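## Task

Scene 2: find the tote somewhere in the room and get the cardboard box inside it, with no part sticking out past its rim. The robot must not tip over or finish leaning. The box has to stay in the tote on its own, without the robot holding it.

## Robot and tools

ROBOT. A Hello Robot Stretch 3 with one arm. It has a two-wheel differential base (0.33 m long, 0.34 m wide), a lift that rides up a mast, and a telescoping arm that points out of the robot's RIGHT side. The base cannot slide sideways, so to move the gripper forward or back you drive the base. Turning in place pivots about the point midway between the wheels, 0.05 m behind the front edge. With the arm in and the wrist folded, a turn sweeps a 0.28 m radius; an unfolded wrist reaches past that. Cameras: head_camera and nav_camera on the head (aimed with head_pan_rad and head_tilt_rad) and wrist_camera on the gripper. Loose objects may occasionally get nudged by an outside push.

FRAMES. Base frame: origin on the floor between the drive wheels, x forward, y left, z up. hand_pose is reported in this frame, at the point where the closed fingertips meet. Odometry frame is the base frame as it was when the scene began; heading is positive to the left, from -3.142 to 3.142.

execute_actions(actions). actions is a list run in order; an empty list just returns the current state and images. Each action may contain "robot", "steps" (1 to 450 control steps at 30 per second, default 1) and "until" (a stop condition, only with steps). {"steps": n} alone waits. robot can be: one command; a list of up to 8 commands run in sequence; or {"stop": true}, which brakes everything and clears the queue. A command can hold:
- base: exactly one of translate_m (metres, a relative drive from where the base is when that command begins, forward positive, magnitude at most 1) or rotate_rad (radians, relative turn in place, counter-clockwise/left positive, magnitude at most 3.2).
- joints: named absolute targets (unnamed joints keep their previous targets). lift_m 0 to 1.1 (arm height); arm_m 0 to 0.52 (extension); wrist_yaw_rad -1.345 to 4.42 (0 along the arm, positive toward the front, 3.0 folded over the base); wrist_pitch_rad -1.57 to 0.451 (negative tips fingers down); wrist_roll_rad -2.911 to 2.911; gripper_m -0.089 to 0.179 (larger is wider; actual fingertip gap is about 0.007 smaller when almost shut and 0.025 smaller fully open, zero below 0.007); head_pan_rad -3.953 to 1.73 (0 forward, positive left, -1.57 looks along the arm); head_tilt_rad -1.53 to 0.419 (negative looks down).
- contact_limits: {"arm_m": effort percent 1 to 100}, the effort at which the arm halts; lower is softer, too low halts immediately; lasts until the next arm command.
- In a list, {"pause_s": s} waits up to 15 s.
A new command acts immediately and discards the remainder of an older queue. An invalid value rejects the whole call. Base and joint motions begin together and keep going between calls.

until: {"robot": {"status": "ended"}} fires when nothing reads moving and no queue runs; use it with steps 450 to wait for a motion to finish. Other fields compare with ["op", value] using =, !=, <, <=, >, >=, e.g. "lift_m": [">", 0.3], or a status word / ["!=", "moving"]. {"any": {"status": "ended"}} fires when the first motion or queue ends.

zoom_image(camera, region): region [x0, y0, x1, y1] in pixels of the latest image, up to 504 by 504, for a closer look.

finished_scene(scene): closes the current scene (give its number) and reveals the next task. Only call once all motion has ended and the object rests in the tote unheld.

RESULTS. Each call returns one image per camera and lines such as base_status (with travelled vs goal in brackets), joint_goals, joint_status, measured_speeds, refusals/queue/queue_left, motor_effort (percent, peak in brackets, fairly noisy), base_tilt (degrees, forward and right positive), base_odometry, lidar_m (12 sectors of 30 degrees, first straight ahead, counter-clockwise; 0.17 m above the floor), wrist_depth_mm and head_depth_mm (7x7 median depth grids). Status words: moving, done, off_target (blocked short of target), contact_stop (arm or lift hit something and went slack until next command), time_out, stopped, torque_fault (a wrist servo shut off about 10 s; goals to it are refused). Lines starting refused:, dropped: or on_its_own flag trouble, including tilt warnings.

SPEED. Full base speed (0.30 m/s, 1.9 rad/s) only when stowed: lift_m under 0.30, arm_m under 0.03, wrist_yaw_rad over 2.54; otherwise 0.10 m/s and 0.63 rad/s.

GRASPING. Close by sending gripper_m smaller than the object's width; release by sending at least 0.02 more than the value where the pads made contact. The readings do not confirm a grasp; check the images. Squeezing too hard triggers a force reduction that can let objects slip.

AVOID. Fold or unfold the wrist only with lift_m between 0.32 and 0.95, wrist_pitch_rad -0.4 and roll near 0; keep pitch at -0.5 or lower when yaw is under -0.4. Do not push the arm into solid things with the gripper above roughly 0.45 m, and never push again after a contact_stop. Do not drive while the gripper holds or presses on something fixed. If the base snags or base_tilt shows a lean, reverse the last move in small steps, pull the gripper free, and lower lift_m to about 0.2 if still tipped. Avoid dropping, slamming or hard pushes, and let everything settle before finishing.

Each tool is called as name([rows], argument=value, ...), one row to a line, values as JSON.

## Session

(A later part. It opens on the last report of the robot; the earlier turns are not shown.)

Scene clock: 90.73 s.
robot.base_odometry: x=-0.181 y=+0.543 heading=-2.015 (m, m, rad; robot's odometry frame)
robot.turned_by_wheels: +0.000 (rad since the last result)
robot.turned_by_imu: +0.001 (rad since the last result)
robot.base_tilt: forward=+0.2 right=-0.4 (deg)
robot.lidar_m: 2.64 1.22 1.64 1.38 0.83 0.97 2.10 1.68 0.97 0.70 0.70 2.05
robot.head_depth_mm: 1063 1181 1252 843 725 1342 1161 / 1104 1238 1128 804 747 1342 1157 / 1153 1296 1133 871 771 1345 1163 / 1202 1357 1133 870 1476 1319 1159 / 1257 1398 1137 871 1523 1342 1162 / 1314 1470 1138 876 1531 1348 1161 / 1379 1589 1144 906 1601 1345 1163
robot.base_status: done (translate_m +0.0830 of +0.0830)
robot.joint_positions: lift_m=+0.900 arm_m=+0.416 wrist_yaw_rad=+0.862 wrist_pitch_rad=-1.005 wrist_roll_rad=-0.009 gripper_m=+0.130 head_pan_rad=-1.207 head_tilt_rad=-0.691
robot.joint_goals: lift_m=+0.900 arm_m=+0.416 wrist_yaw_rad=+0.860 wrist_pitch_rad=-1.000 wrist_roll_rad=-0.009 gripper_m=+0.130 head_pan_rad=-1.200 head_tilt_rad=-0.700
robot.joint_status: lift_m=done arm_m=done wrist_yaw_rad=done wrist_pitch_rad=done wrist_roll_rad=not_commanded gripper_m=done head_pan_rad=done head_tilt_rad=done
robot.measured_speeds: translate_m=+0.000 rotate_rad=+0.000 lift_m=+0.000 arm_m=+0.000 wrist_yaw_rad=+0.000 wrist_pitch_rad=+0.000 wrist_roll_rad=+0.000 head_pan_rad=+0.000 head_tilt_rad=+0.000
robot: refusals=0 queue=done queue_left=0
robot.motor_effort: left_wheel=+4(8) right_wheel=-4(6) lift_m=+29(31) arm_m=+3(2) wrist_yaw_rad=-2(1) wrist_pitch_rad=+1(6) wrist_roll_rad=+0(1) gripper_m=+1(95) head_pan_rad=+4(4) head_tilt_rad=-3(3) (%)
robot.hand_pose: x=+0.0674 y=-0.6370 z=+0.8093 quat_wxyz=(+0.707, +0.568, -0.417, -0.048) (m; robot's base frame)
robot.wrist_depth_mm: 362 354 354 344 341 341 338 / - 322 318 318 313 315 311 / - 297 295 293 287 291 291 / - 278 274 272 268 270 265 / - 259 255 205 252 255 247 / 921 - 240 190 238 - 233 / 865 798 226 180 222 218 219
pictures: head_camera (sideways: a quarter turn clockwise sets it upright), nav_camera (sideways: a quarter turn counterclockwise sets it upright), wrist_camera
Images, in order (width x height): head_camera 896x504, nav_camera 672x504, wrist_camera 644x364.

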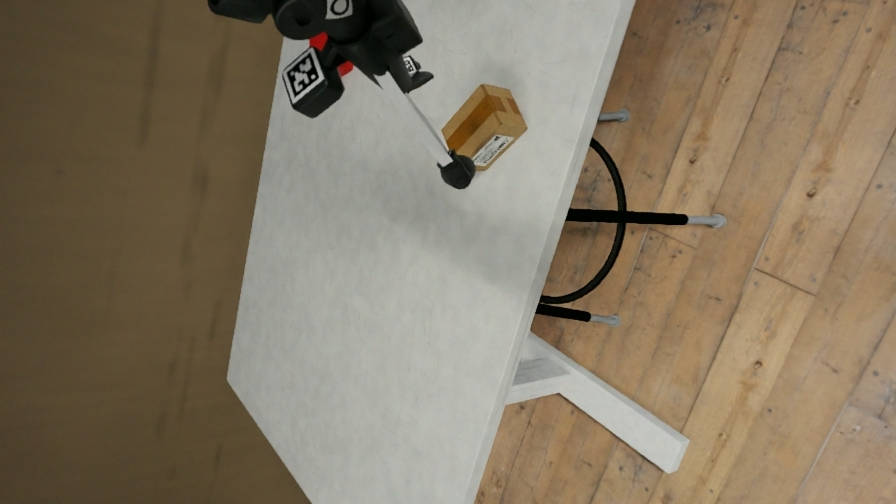

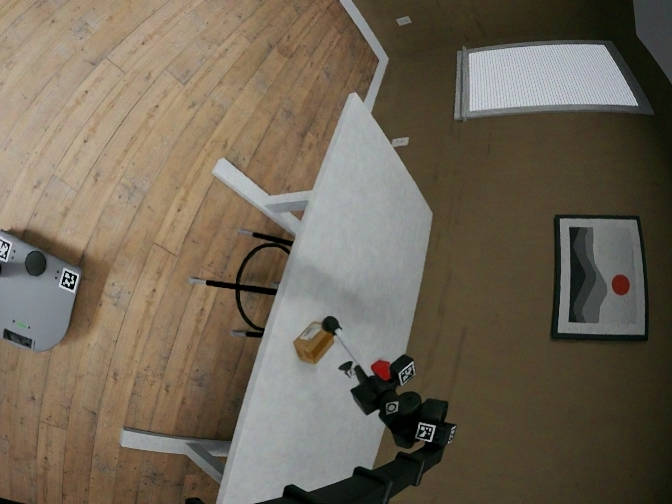

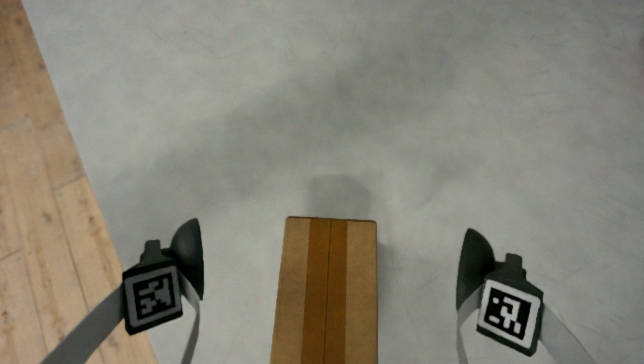

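execute_actions([
  {"robot":{"joints":{"lift_m":0.836}},"steps":400,"until":{"robot":{"status":"ended"}}},
])

Scene clock: 94.23 s.
robot.base_odometry: x=-0.181 y=+0.543 heading=-2.015 (m, m, rad; robot's odometry frame)
robot.turned_by_wheels: +0.000 (rad since the last result)
robot.turned_by_imu: +0.001 (rad since the last result)
robot.base_tilt: forward=+0.1 right=-0.3 (deg)
robot.lidar_m: 2.65 1.22 1.64 1.38 0.83 0.96 2.11 1.68 0.97 0.70 0.70 2.04
robot.head_depth_mm: 1059 1185 1208 815 726 1339 1158 / 1108 1231 1178 803 748 1339 1156 / 1150 1299 1132 885 770 1342 1156 / 1202 1353 1134 872 1481 1315 1160 / 1256 1402 1134 873 1512 1351 1163 / 1317 1467 1138 874 1533 1341 1163 / 1379 1589 1140 904 1602 1350 1162
robot.base_status: done (translate_m +0.0830 of +0.0830)
robot.joint_positions: lift_m=+0.836 arm_m=+0.416 wrist_yaw_rad=+0.862 wrist_pitch_rad=-1.006 wrist_roll_rad=-0.009 gripper_m=+0.130 head_pan_rad=-1.207 head_tilt_rad=-0.691
robot.joint_goals: lift_m=+0.836 arm_m=+0.416 wrist_yaw_rad=+0.860 wrist_pitch_rad=-1.000 wrist_roll_rad=-0.009 gripper_m=+0.130 head_pan_rad=-1.200 head_tilt_rad=-0.700
robot.joint_status: lift_m=done arm_m=done wrist_yaw_rad=done wrist_pitch_rad=done wrist_roll_rad=not_commanded gripper_m=done head_pan_rad=done head_tilt_rad=done
robot.measured_speeds: translate_m=+0.000 rotate_rad=+0.000 lift_m=+0.000 arm_m=+0.000 wrist_yaw_rad=+0.000 wrist_pitch_rad=+0.000 wrist_roll_rad=+0.000 head_pan_rad=+0.000 head_tilt_rad=+0.000
robot: refusals=0 queue=done queue_left=0
robot.motor_effort: left_wheel=+4(3) right_wheel=-4(4) lift_m=+22(30) arm_m=+3(3) wrist_yaw_rad=-2(1) wrist_pitch_rad=+2(2) wrist_roll_rad=+0(0) gripper_m=-1(1) head_pan_rad=+3(3) head_tilt_rad=-3(3) (%)
robot.hand_pose: x=+0.0672 y=-0.6369 z=+0.7456 quat_wxyz=(+0.707, +0.569, -0.417, -0.048) (m; robot's base frame)
robot.wrist_depth_mm: 265 265 259 260 256 255 250 / 243 239 238 238 234 233 230 / 227 223 222 216 218 216 213 / 214 207 204 149 200 201 200 / 881 193 191 139 185 189 186 / 857 - 175 130 174 - 174 / 815 168 167 123 163 163 165
pictures: head_camera (sideways: a quarter turn clockwise sets it upright), nav_camera (sideways: a quarter turn counterclockwise sets it upright), wrist_camera
Images, in order (width x height): head_camera 896x504, nav_camera 672x504, wrist_camera 644x364.

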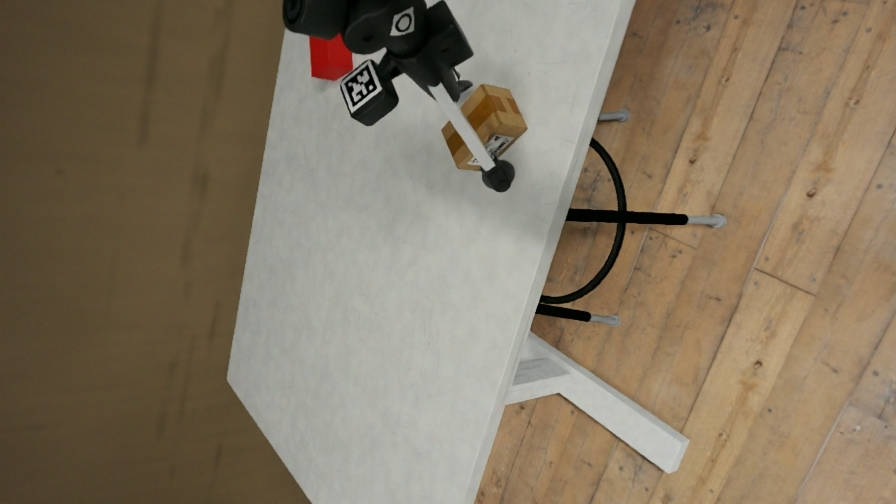

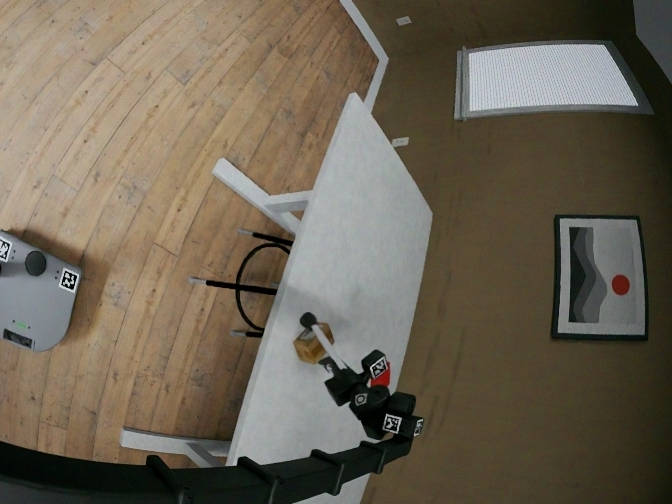

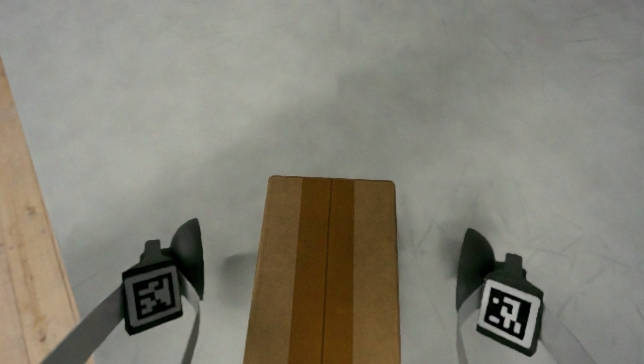

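execute_actions([
  {"robot":[{"joints":{"lift_m":0.831}},{"joints":{"gripper_m":0.02}},{"joints":{"lift_m":0.89}}],"steps":400,"until":{"robot":{"status":"ended"}}},
])

Scene clock: 101.40 s.
robot.base_odometry: x=-0.181 y=+0.543 heading=-2.015 (m, m, rad; robot's odometry frame)
robot.turned_by_wheels: +0.000 (rad since the last result)
robot.turned_by_imu: +0.001 (rad since the last result)
robot.base_tilt: forward=+0.2 right=-0.3 (deg)
robot.lidar_m: 2.65 1.22 1.64 1.38 0.83 0.96 2.10 1.68 0.97 0.70 0.70 2.04
robot.head_depth_mm: 1067 1181 1259 841 723 1343 1158 / 1106 1237 1128 743 747 1343 1158 / 1153 1295 1139 870 770 1344 1161 / 1205 1358 1137 872 1475 1319 1159 / 1254 1400 1136 874 1516 1349 1161 / 1315 1470 1134 876 1536 1348 1162 / 1378 1589 1140 907 1601 1344 1159
robot.base_status: done (translate_m +0.0830 of +0.0830)
robot.joint_positions: lift_m=+0.890 arm_m=+0.416 wrist_yaw_rad=+0.862 wrist_pitch_rad=-1.010 wrist_roll_rad=-0.009 gripper_m=+0.021 head_pan_rad=-1.207 head_tilt_rad=-0.691
robot.joint_goals: lift_m=+0.890 arm_m=+0.416 wrist_yaw_rad=+0.860 wrist_pitch_rad=-1.000 wrist_roll_rad=-0.009 gripper_m=+0.020 head_pan_rad=-1.200 head_tilt_rad=-0.700
robot.joint_status: lift_m=done arm_m=done wrist_yaw_rad=done wrist_pitch_rad=done wrist_roll_rad=not_commanded gripper_m=done head_pan_rad=done head_tilt_rad=done
robot.measured_speeds: translate_m=+0.000 rotate_rad=+0.000 lift_m=+0.000 arm_m=+0.000 wrist_yaw_rad=+0.000 wrist_pitch_rad=+0.000 wrist_roll_rad=+0.000 head_pan_rad=+0.000 head_tilt_rad=+0.000
robot: refusals=0 queue=done queue_left=0
robot.motor_effort: left_wheel=+3(3) right_wheel=-3(4) lift_m=+30(30) arm_m=+3(3) wrist_yaw_rad=-1(1) wrist_pitch_rad=+3(3) wrist_roll_rad=+1(1) gripper_m=-18(98) head_pan_rad=+4(3) head_tilt_rad=-4(3) (%)
robot.hand_pose: x=+0.0665 y=-0.6363 z=+0.7987 quat_wxyz=(+0.707, +0.570, -0.416, -0.050) (m; robot's base frame)
robot.wrist_depth_mm: 349 338 332 325 325 325 319 / 326 307 302 299 301 297 296 / - 286 281 279 277 277 275 / - 264 260 140 258 256 254 / 966 246 247 133 184 240 236 / 895 235 128 126 125 225 225 / 844 855 214 120 121 214 211
pictures: head_camera (sideways: a quarter turn clockwise sets it upright), nav_camera (sideways: a quarter turn counterclockwise sets it upright), wrist_camera
Images, in order (width x height): head_camera 896x504, nav_camera 672x504, wrist_camera 644x364.

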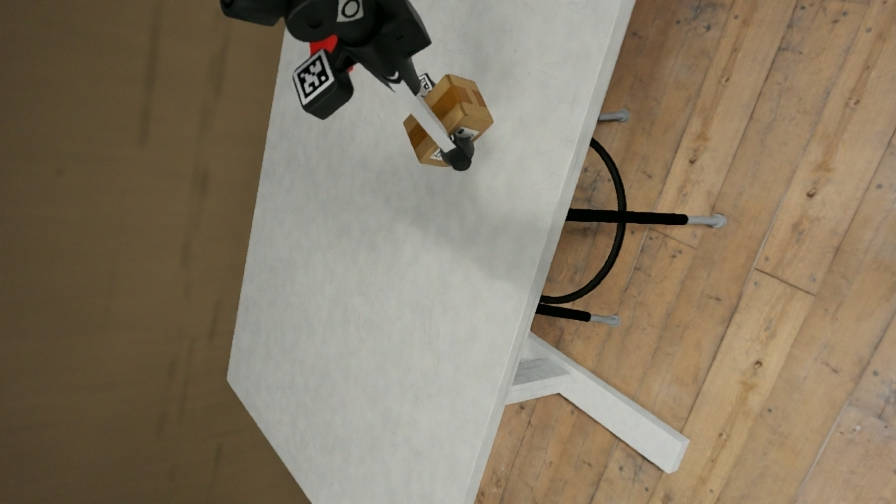

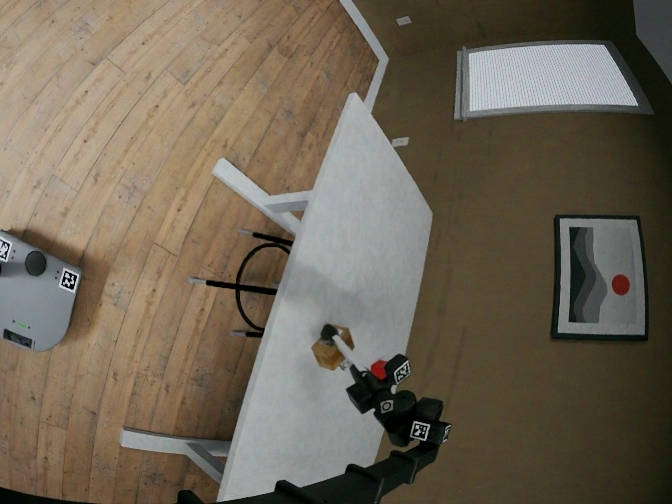

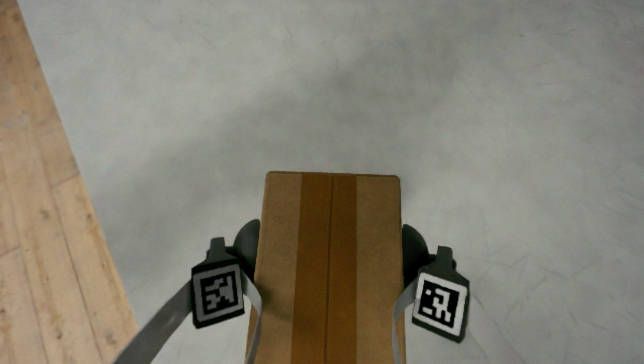

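execute_actions([
  {"robot":{"base":{"translate_m":-1.0},"joints":{"gripper_m":0.012,"arm_m":0.0,"wrist_pitch_rad":-0.4,"head_pan_rad":1.6,"head_tilt_rad":-0.6}},"steps":200,"until":{"robot":{"wrist_pitch_rad":[">",-0.5]}}},
  {"robot":{"joints":{"wrist_yaw_rad":2.6}},"steps":200,"until":{"robot":{"wrist_yaw_rad":[">",2.4],"arm_m":["<",0.03]}}},
  {"robot":{"joints":{"lift_m":0.28}},"steps":400,"until":{"robot":{"status":"ended"}}},
])

Scene clock: 120.83 s.
robot.base_odometry: x=+0.249 y=+1.446 heading=-2.015 (m, m, rad; robot's odometry frame)
robot.turned_by_wheels: +0.000 (rad since the last result)
robot.turned_by_imu: +0.001 (rad since the last result)
robot.base_tilt: forward=+0.2 right=-0.2 (deg)
robot.lidar_m: 2.16 2.17 0.72 0.71 1.45 1.13 1.11 1.19 1.21 1.18 0.88 1.35
robot.head_depth_mm: 2104 1439 897 796 926 1109 1194 / 2127 1453 900 805 936 1122 1201 / 2144 1461 902 808 948 1140 1197 / 2137 2325 958 854 1011 1314 1199 / 2157 2431 2662 2194 1732 1421 1202 / 2175 2426 2680 2201 1728 1418 1229 / 2201 2410 2609 2231 1735 1456 -
robot.base_status: done (translate_m -1.0000 of -1.0000)
robot.joint_positions: lift_m=+0.280 arm_m=+0.002 wrist_yaw_rad=+2.597 wrist_pitch_rad=-0.425 wrist_roll_rad=-0.009 gripper_m=+0.013 head_pan_rad=+1.593 head_tilt_rad=-0.606
robot.joint_goals: lift_m=+0.280 arm_m=+0.000 wrist_yaw_rad=+2.600 wrist_pitch_rad=-0.400 wrist_roll_rad=-0.009 gripper_m=+0.012 head_pan_rad=+1.600 head_tilt_rad=-0.600
robot.joint_status: lift_m=done arm_m=done wrist_yaw_rad=done wrist_pitch_rad=done wrist_roll_rad=not_commanded gripper_m=done head_pan_rad=done head_tilt_rad=done
robot.measured_speeds: translate_m=+0.000 rotate_rad=+0.000 lift_m=+0.000 arm_m=+0.000 wrist_yaw_rad=+0.000 wrist_pitch_rad=+0.000 wrist_roll_rad=+0.000 head_pan_rad=+0.000 head_tilt_rad=+0.000
robot: refusals=0 queue=done queue_left=0
robot.motor_effort: left_wheel=+4(7) right_wheel=-4(10) lift_m=+23(30) arm_m=-5(6) wrist_yaw_rad=+3(5) wrist_pitch_rad=+7(7) wrist_roll_rad=+0(0) gripper_m=-22(66) head_pan_rad=+4(51) head_tilt_rad=+2(9) (%)
robot.hand_pose: x=+0.0945 y=+0.0442 z=+0.2913 quat_wxyz=(+0.330, +0.703, -0.041, +0.629) (m; robot's base frame)
robot.wrist_depth_mm: - 608 670 738 - - - / - 686 698 784 - - - / 971 994 748 870 - - - / 740 725 710 140 745 730 748 / 586 592 584 133 344 591 587 / 507 491 128 126 126 488 488 / - - 121 120 122 419 422
pictures: head_camera (sideways: a quarter turn clockwise sets it upright), nav_camera (sideways: a quarter turn counterclockwise sets it upright), wrist_camera
Images, in order (width x height): head_camera 896x504, nav_camera 672x504, wrist_camera 644x364.

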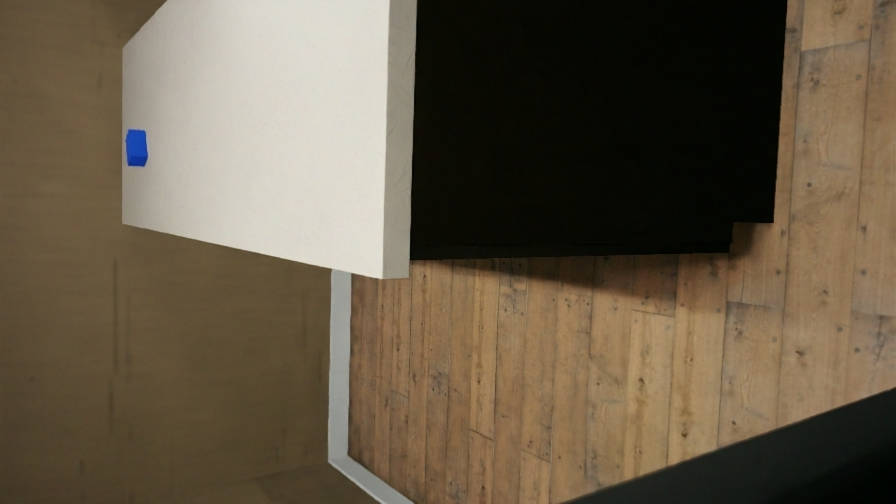

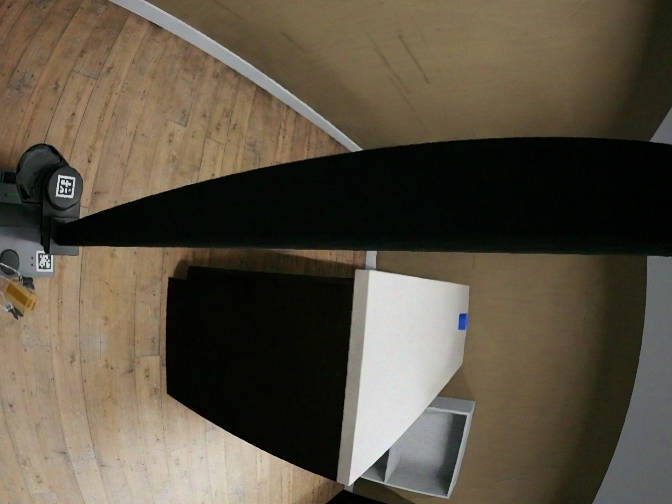

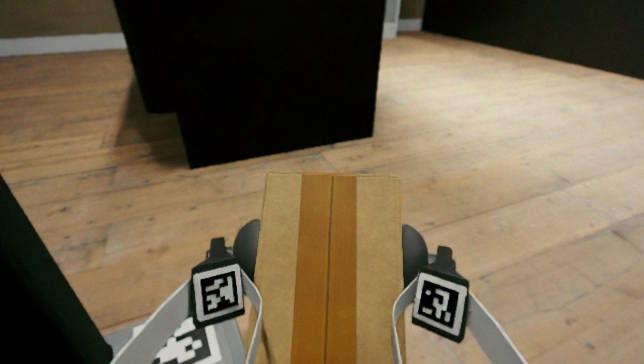

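execute_actions([
  {"robot":[{"base":{"translate_m":1.0},"joints":{"head_pan_rad":1.4}},{"base":{"translate_m":1.0}},{"base":{"translate_m":0.85}}],"steps":450,"until":{"robot":{"status":"ended"}}},
])

Scene clock: 141.27 s.
robot.base_odometry: x=-0.975 y=-1.128 heading=-2.015 (m, m, rad; robot's odometry frame)
robot.turned_by_wheels: +0.000 (rad since the last result)
robot.turned_by_imu: +0.008 (rad since the last result)
robot.base_tilt: forward=+0.3 right=-0.4 (deg)
robot.lidar_m: 0.82 0.88 1.29 0.61 0.52 0.70 2.74 1.47 1.50 1.48 1.06 0.83
robot.head_depth_mm: 1743 1804 1873 1919 1712 1408 1196 / 1973 2160 2390 2193 1711 1389 1198 / 1944 2158 2446 2191 1726 1390 1203 / 1930 2147 2408 2189 1716 1421 1203 / 1910 2132 2373 2197 1727 1418 1203 / 1898 1977 1709 1566 1419 1346 1154 / 1873 1491 969 874 833 777 835
robot.base_status: done (translate_m +0.8500 of +0.8500)
robot.joint_positions: lift_m=+0.280 arm_m=+0.002 wrist_yaw_rad=+2.597 wrist_pitch_rad=-0.425 wrist_roll_rad=-0.009 gripper_m=+0.013 head_pan_rad=+1.407 head_tilt_rad=-0.606
robot.joint_goals: lift_m=+0.280 arm_m=+0.000 wrist_yaw_rad=+2.600 wrist_pitch_rad=-0.400 wrist_roll_rad=-0.009 gripper_m=+0.012 head_pan_rad=+1.400 head_tilt_rad=-0.600
robot.joint_status: lift_m=done arm_m=done wrist_yaw_rad=done wrist_pitch_rad=done wrist_roll_rad=not_commanded gripper_m=done head_pan_rad=done head_tilt_rad=done
robot.measured_speeds: translate_m=+0.000 rotate_rad=+0.000 lift_m=+0.000 arm_m=+0.000 wrist_yaw_rad=+0.000 wrist_pitch_rad=+0.000 wrist_roll_rad=+0.000 head_pan_rad=+0.000 head_tilt_rad=+0.000
robot: refusals=0 queue=done queue_left=0
robot.motor_effort: left_wheel=+3(10) right_wheel=-3(8) lift_m=+23(23) arm_m=-5(5) wrist_yaw_rad=+3(3) wrist_pitch_rad=+7(7) wrist_roll_rad=+1(1) gripper_m=-20(21) head_pan_rad=-3(23) head_tilt_rad=+2(2) (%)
robot.hand_pose: x=+0.0945 y=+0.0442 z=+0.2913 quat_wxyz=(+0.330, +0.703, -0.041, +0.629) (m; robot's base frame)
robot.wrist_depth_mm: 666 - - - - 814 637 / 604 - - - - 827 644 / 577 - - - - 854 655 / 645 722 728 140 752 744 670 / 582 588 604 133 346 598 597 / 497 500 128 125 125 496 494 / - - 122 120 122 422 426
pictures: head_camera (sideways: a quarter turn clockwise sets it upright), nav_camera (sideways: a quarter turn counterclockwise sets it upright), wrist_camera
Images, in order (width x height): head_camera 896x504, nav_camera 672x504, wrist_camera 644x364.

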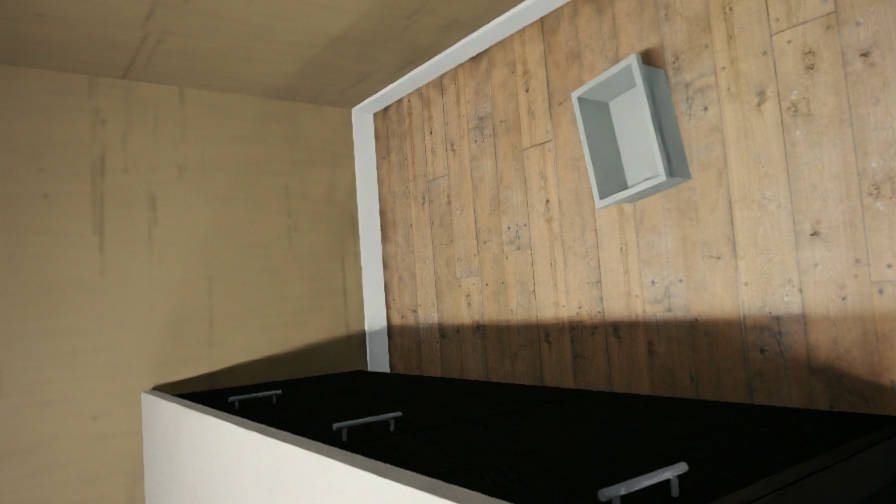

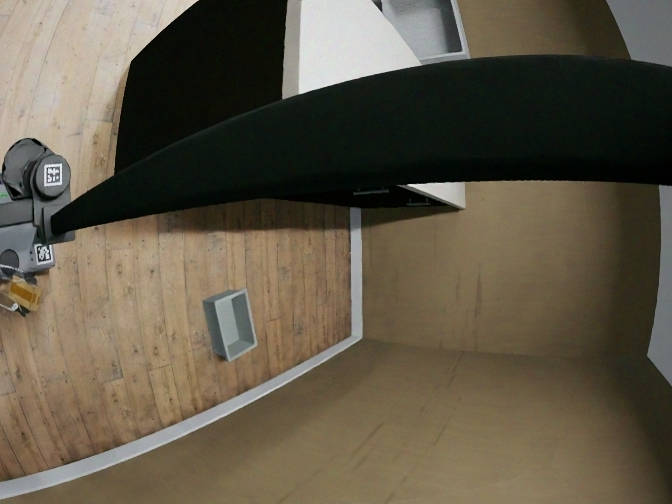

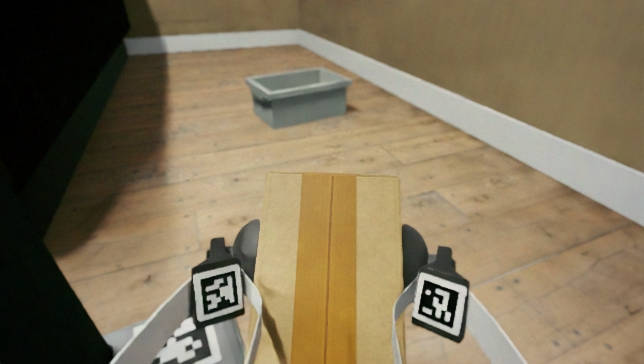

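execute_actions([
  {"robot":[{"base":{"rotate_rad":0.72}},{"base":{"translate_m":0.5},"joints":{"head_pan_rad":-1.5,"head_tilt_rad":-1.0}},{"base":{"rotate_rad":2.37}},{"joints":{"lift_m":0.36}},{"joints":{"wrist_yaw_rad":0.0,"arm_m":0.2}},{"joints":{"wrist_pitch_rad":-1.0}}],"steps":450,"until":{"robot":{"status":"ended"}}},
])

Scene clock: 173.20 s.
robot.base_odometry: x=-0.839 y=-1.609 heading=+1.075 (m, m, rad; robot's odometry frame)
robot.turned_by_wheels: +3.090 (rad since the last result)
robot.turned_by_imu: +3.140 (rad since the last result)
robot.base_tilt: forward=+0.1 right=-0.2 (deg)
robot.lidar_m: 0.56 1.97 1.88 1.62 0.65 0.49 0.48 0.50 0.71 1.88 0.75 0.57
robot.head_depth_mm: 1687 1747 1625 1463 1316 1201 1095 / 1783 1973 1725 1507 1336 1209 - / 1795 1981 1718 1505 - 1209 - / 1811 1992 1725 1504 1300 1202 - / 1825 2016 1715 1506 1340 1201 1088 / 1750 1908 1717 1503 1340 1200 1091 / 1316 1366 1419 1474 1332 1200 1091
robot.base_status: done (rotate_rad +2.3698 of +2.3700)
robot.joint_positions: lift_m=+0.360 arm_m=+0.200 wrist_yaw_rad=+0.003 wrist_pitch_rad=-1.009 wrist_roll_rad=-0.009 gripper_m=+0.013 head_pan_rad=-1.494 head_tilt_rad=-0.989
robot.joint_goals: lift_m=+0.360 arm_m=+0.200 wrist_yaw_rad=+0.000 wrist_pitch_rad=-1.000 wrist_roll_rad=-0.009 gripper_m=+0.012 head_pan_rad=-1.500 head_tilt_rad=-1.000
robot.joint_status: lift_m=done arm_m=done wrist_yaw_rad=done wrist_pitch_rad=done wrist_roll_rad=not_commanded gripper_m=done head_pan_rad=done head_tilt_rad=done
robot.measured_speeds: translate_m=+0.000 rotate_rad=+0.000 lift_m=+0.000 arm_m=+0.000 wrist_yaw_rad=+0.000 wrist_pitch_rad=+0.000 wrist_roll_rad=+0.000 head_pan_rad=+0.000 head_tilt_rad=+0.000
robot: refusals=0 queue=done queue_left=0
robot.motor_effort: left_wheel=-3(7) right_wheel=+3(10) lift_m=+30(30) arm_m=+3(5) wrist_yaw_rad=-3(7) wrist_pitch_rad=+3(7) wrist_roll_rad=+0(0) gripper_m=-20(22) head_pan_rad=-4(52) head_tilt_rad=-4(23) (%)
robot.hand_pose: x=-0.0212 y=-0.4608 z=+0.2688 quat_wxyz=(+0.622, +0.344, -0.615, -0.340) (m; robot's base frame)
robot.wrist_depth_mm: 599 599 581 604 579 578 564 / 561 549 550 406 414 521 523 / 511 506 474 476 487 476 483 / 469 469 448 140 448 402 450 / 439 445 427 133 226 423 427 / 416 410 128 126 125 400 396 / 393 384 384 119 122 381 372
pictures: head_camera (sideways: a quarter turn clockwise sets it upright), nav_camera (sideways: a quarter turn counterclockwise sets it upright), wrist_camera
Images, in order (width x height): head_camera 896x504, nav_camera 672x504, wrist_camera 644x364.

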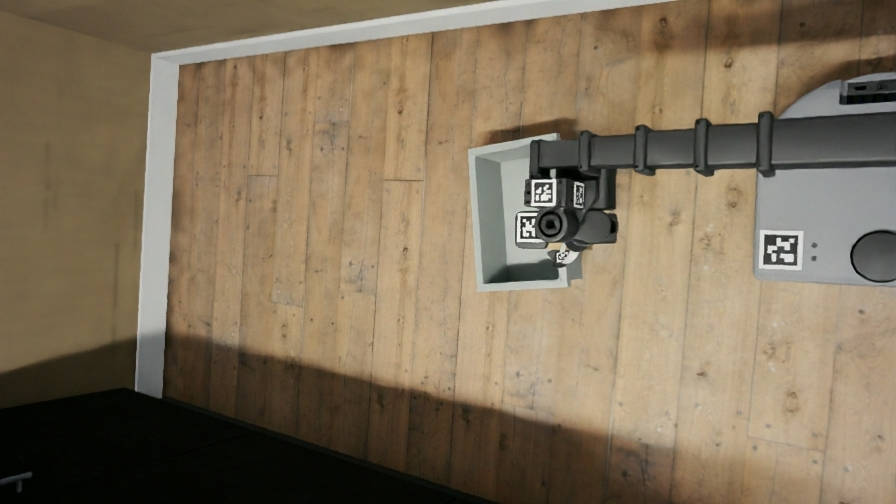

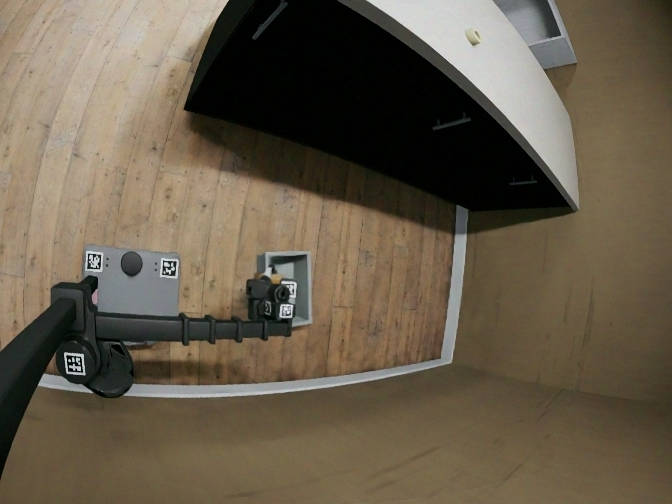

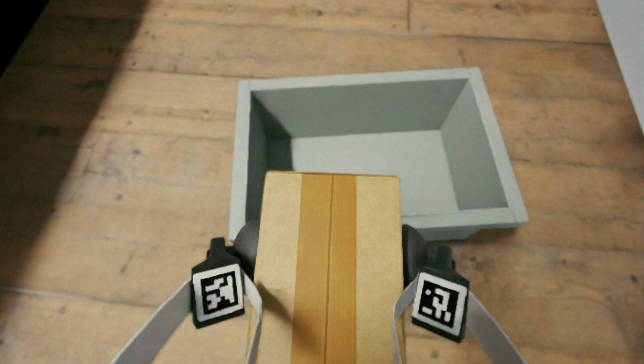

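execute_actions([
  {"robot":[{"base":{"translate_m":-0.04},"joints":{"arm_m":0.365}},{"joints":{"lift_m":0.24}}],"steps":450,"until":{"robot":{"status":"ended"}}},
])

Scene clock: 182.27 s.
robot.base_odometry: x=-0.858 y=-1.644 heading=+1.075 (m, m, rad; robot's odometry frame)
robot.turned_by_wheels: +0.000 (rad since the last result)
robot.turned_by_imu: +0.001 (rad since the last result)
robot.base_tilt: forward=+0.2 right=-0.3 (deg)
robot.lidar_m: 0.60 2.00 1.89 1.49 0.60 0.45 0.44 0.46 0.65 0.56 0.81 0.61
robot.head_depth_mm: 1651 1612 1543 1429 1303 1185 1093 / 1770 1958 1732 1509 1341 1203 - / 1801 1970 1717 1528 1320 1214 - / 1809 1984 1714 1529 1311 1205 - / 1822 2022 1721 1507 1336 1203 1095 / 1794 1969 1727 1501 1335 1196 1092 / 1411 1473 1600 1502 1334 1202 1090
robot.base_status: done (translate_m -0.0400 of -0.0400)
robot.joint_positions: lift_m=+0.240 arm_m=+0.365 wrist_yaw_rad=+0.002 wrist_pitch_rad=-1.010 wrist_roll_rad=-0.009 gripper_m=+0.013 head_pan_rad=-1.494 head_tilt_rad=-0.989
robot.joint_goals: lift_m=+0.240 arm_m=+0.365 wrist_yaw_rad=+0.000 wrist_pitch_rad=-1.000 wrist_roll_rad=-0.009 gripper_m=+0.012 head_pan_rad=-1.500 head_tilt_rad=-1.000
robot.joint_status: lift_m=done arm_m=done wrist_yaw_rad=done wrist_pitch_rad=done wrist_roll_rad=not_commanded gripper_m=done head_pan_rad=done head_tilt_rad=done
robot.measured_speeds: translate_m=+0.000 rotate_rad=+0.000 lift_m=+0.000 arm_m=+0.000 wrist_yaw_rad=+0.000 wrist_pitch_rad=+0.000 wrist_roll_rad=+0.000 head_pan_rad=+0.000 head_tilt_rad=+0.000
robot: refusals=0 queue=done queue_left=0
robot.motor_effort: left_wheel=-2(5) right_wheel=+3(4) lift_m=+23(30) arm_m=+3(3) wrist_yaw_rad=-2(3) wrist_pitch_rad=+3(3) wrist_roll_rad=+1(0) gripper_m=-21(22) head_pan_rad=-4(3) head_tilt_rad=-4(5) (%)
robot.hand_pose: x=-0.0214 y=-0.6255 z=+0.1490 quat_wxyz=(+0.622, +0.344, -0.615, -0.341) (m; robot's base frame)
robot.wrist_depth_mm: 436 432 425 425 422 415 415 / 402 392 392 392 385 386 381 / 364 368 362 360 222 345 352 / 343 224 248 140 252 224 327 / 313 235 307 132 217 226 307 / 290 232 128 125 125 230 282 / 178 209 276 119 122 219 181
pictures: head_camera (sideways: a quarter turn clockwise sets it upright), nav_camera (sideways: a quarter turn counterclockwise sets it upright), wrist_camera
Images, in order (width x height): head_camera 896x504, nav_camera 672x504, wrist_camera 644x364.

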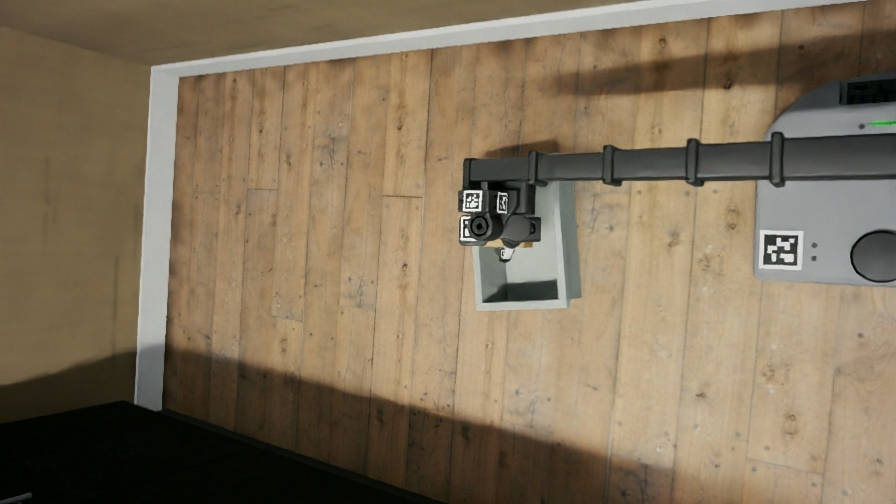

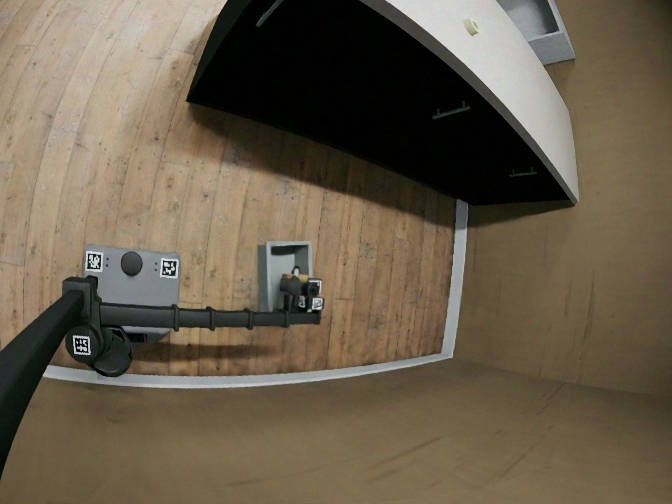

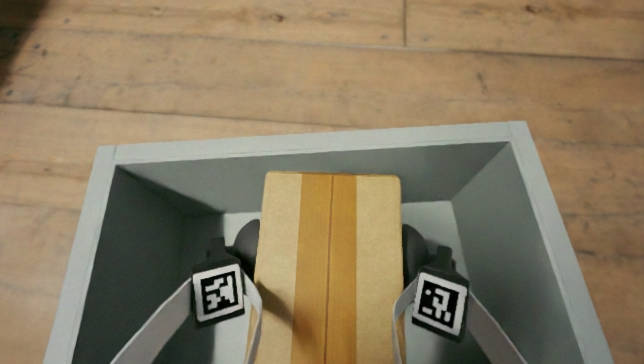

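execute_actions([
  {"robot":{"joints":{"arm_m":0.347,"lift_m":0.14}},"steps":450,"until":{"robot":{"status":"ended"}}},
])

Scene clock: 188.47 s.
robot.base_odometry: x=-0.858 y=-1.644 heading=+1.075 (m, m, rad; robot's odometry frame)
robot.turned_by_wheels: +0.000 (rad since the last result)
robot.turned_by_imu: +0.001 (rad since the last result)
robot.base_tilt: forward=+0.3 right=-0.4 (deg)
robot.lidar_m: 0.60 2.00 1.89 1.49 0.60 0.45 0.44 0.46 0.64 1.92 0.81 0.61
robot.head_depth_mm: 1658 1603 1539 1433 1299 1188 1093 / 1776 1977 1724 1509 1344 1204 - / 1797 1976 1731 1511 1311 1204 - / 1808 1997 1716 1508 1314 1203 - / 1834 2012 1709 1507 1333 1205 1089 / 1791 1967 1719 1500 1339 1204 1093 / 1411 1466 1588 1505 1331 1199 1092
robot.base_status: done (translate_m -0.0400 of -0.0400)
robot.joint_positions: lift_m=+0.140 arm_m=+0.347 wrist_yaw_rad=+0.002 wrist_pitch_rad=-1.011 wrist_roll_rad=-0.009 gripper_m=+0.013 head_pan_rad=-1.494 head_tilt_rad=-0.989
robot.joint_goals: lift_m=+0.140 arm_m=+0.347 wrist_yaw_rad=+0.000 wrist_pitch_rad=-1.000 wrist_roll_rad=-0.009 gripper_m=+0.012 head_pan_rad=-1.500 head_tilt_rad=-1.000
robot.joint_status: lift_m=done arm_m=done wrist_yaw_rad=done wrist_pitch_rad=done wrist_roll_rad=not_commanded gripper_m=done head_pan_rad=done head_tilt_rad=done
robot.measured_speeds: translate_m=+0.000 rotate_rad=+0.000 lift_m=+0.000 arm_m=+0.000 wrist_yaw_rad=+0.000 wrist_pitch_rad=+0.000 wrist_roll_rad=+0.000 head_pan_rad=+0.000 head_tilt_rad=+0.000
robot: refusals=0 queue=done queue_left=0
robot.motor_effort: left_wheel=-2(2) right_wheel=+3(2) lift_m=+23(22) arm_m=-5(4) wrist_yaw_rad=-2(2) wrist_pitch_rad=+3(3) wrist_roll_rad=+1(0) gripper_m=-21(20) head_pan_rad=-3(4) head_tilt_rad=-4(5) (%)
robot.hand_pose: x=-0.0214 y=-0.6080 z=+0.0489 quat_wxyz=(+0.622, +0.344, -0.615, -0.341) (m; robot's base frame)
robot.wrist_depth_mm: 136 138 142 144 148 151 142 / 160 167 170 175 180 182 149 / 172 206 216 222 230 210 149 / 169 222 225 140 224 218 151 / 167 209 211 132 169 204 153 / 166 197 127 126 125 194 155 / 163 188 185 119 121 183 157
pictures: head_camera (sideways: a quarter turn clockwise sets it upright), nav_camera (sideways: a quarter turn counterclockwise sets it upright), wrist_camera
Images, in order (width x height): head_camera 896x504, nav_camera 672x504, wrist_camera 644x364.

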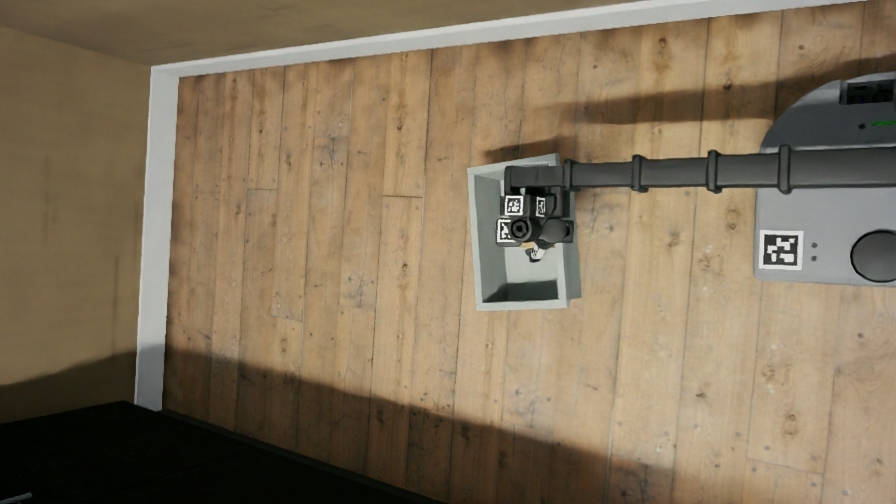

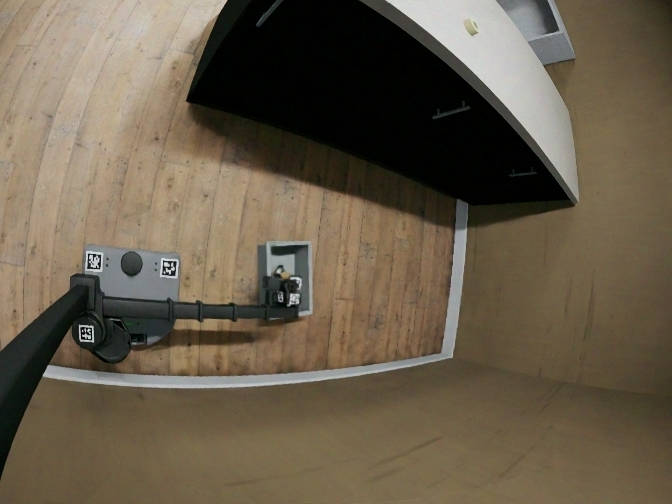

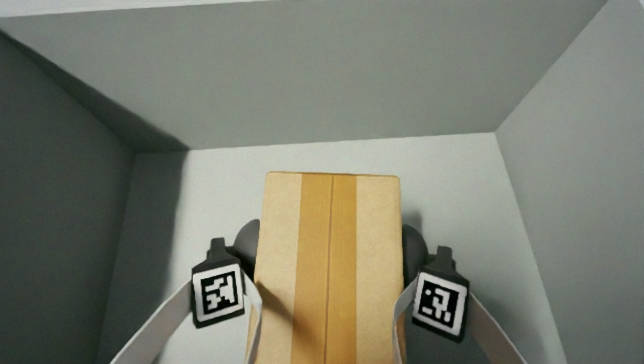

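execute_actions([
  {"robot":[{"joints":{"lift_m":0.12}},{"joints":{"gripper_m":0.11}},{"joints":{"lift_m":0.28}}],"steps":300,"until":{"robot":{"status":"ended"}}},
])

Scene clock: 196.43 s.
robot.base_odometry: x=-0.858 y=-1.644 heading=+1.075 (m, m, rad; robot's odometry frame)
robot.turned_by_wheels: +0.000 (rad since the last result)
robot.turned_by_imu: +0.001 (rad since the last result)
robot.base_tilt: forward=+0.0 right=-0.2 (deg)
robot.lidar_m: 0.60 2.00 1.89 1.49 0.60 0.45 0.44 0.46 0.64 1.92 0.81 0.61
robot.head_depth_mm: 1652 1611 1540 1428 1301 1187 1093 / 1771 1954 1727 1514 1339 1203 - / 1800 1971 1718 1532 1322 1201 - / 1806 1995 1714 1532 1314 1207 - / 1820 2009 1720 1499 1337 1201 1092 / 1799 1959 1722 1506 1332 1205 1088 / 1413 1468 1599 1508 1334 1200 1088
robot.base_status: done (translate_m -0.0400 of -0.0400)
robot.joint_positions: lift_m=+0.280 arm_m=+0.347 wrist_yaw_rad=+0.002 wrist_pitch_rad=-1.009 wrist_roll_rad=-0.009 gripper_m=+0.110 head_pan_rad=-1.494 head_tilt_rad=-0.989
robot.joint_goals: lift_m=+0.280 arm_m=+0.347 wrist_yaw_rad=+0.000 wrist_pitch_rad=-1.000 wrist_roll_rad=-0.009 gripper_m=+0.110 head_pan_rad=-1.500 head_tilt_rad=-1.000
robot.joint_status: lift_m=done arm_m=done wrist_yaw_rad=done wrist_pitch_rad=done wrist_roll_rad=not_commanded gripper_m=done head_pan_rad=done head_tilt_rad=done
robot.measured_speeds: translate_m=+0.000 rotate_rad=+0.000 lift_m=+0.000 arm_m=+0.000 wrist_yaw_rad=+0.000 wrist_pitch_rad=+0.000 wrist_roll_rad=+0.000 head_pan_rad=+0.000 head_tilt_rad=+0.000
robot: refusals=0 queue=done queue_left=0
robot.motor_effort: left_wheel=-2(2) right_wheel=+2(3) lift_m=+29(32) arm_m=-5(5) wrist_yaw_rad=-2(2) wrist_pitch_rad=+3(3) wrist_roll_rad=+0(0) gripper_m=+0(94) head_pan_rad=-3(4) head_tilt_rad=-4(4) (%)
robot.hand_pose: x=-0.0214 y=-0.6084 z=+0.1889 quat_wxyz=(+0.622, +0.344, -0.616, -0.340) (m; robot's base frame)
robot.wrist_depth_mm: 496 492 482 477 470 470 468 / 450 449 443 436 439 437 433 / 414 404 410 404 404 399 399 / 381 283 291 300 315 291 369 / 356 271 350 347 344 270 348 / 334 228 327 284 327 218 326 / 316 241 312 268 307 259 307
pictures: head_camera (sideways: a quarter turn clockwise sets it upright), nav_camera (sideways: a quarter turn counterclockwise sets it upright), wrist_camera
Images, in order (width x height): head_camera 896x504, nav_camera 672x504, wrist_camera 644x364.

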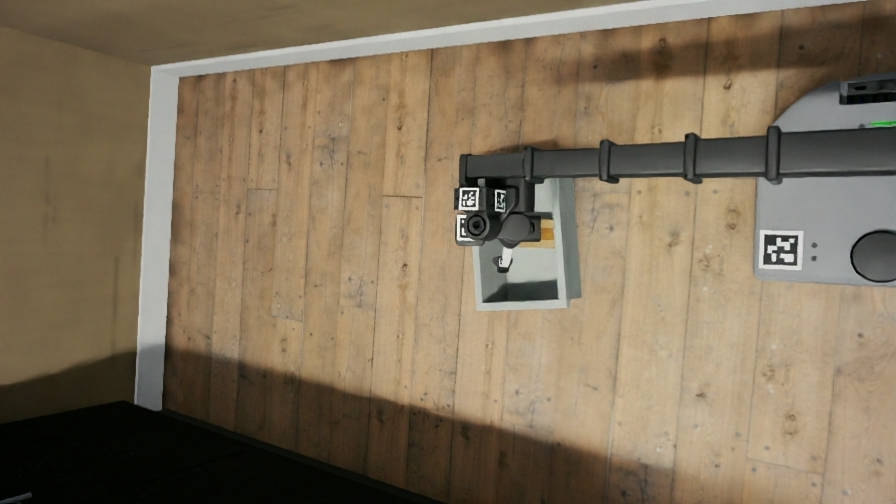

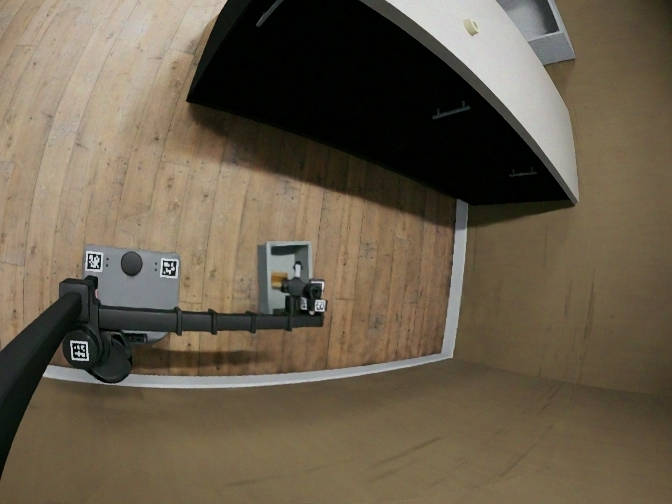

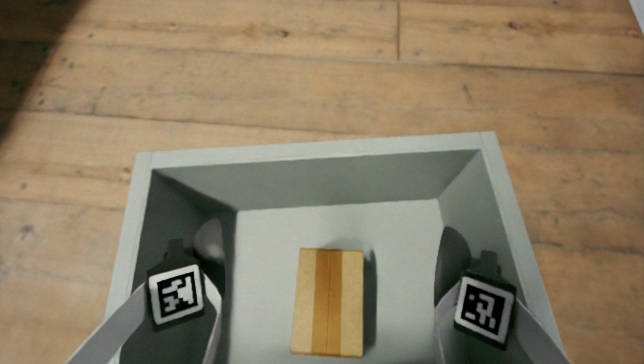

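finished_scene(scene=2)

The scene is finished: the task was done.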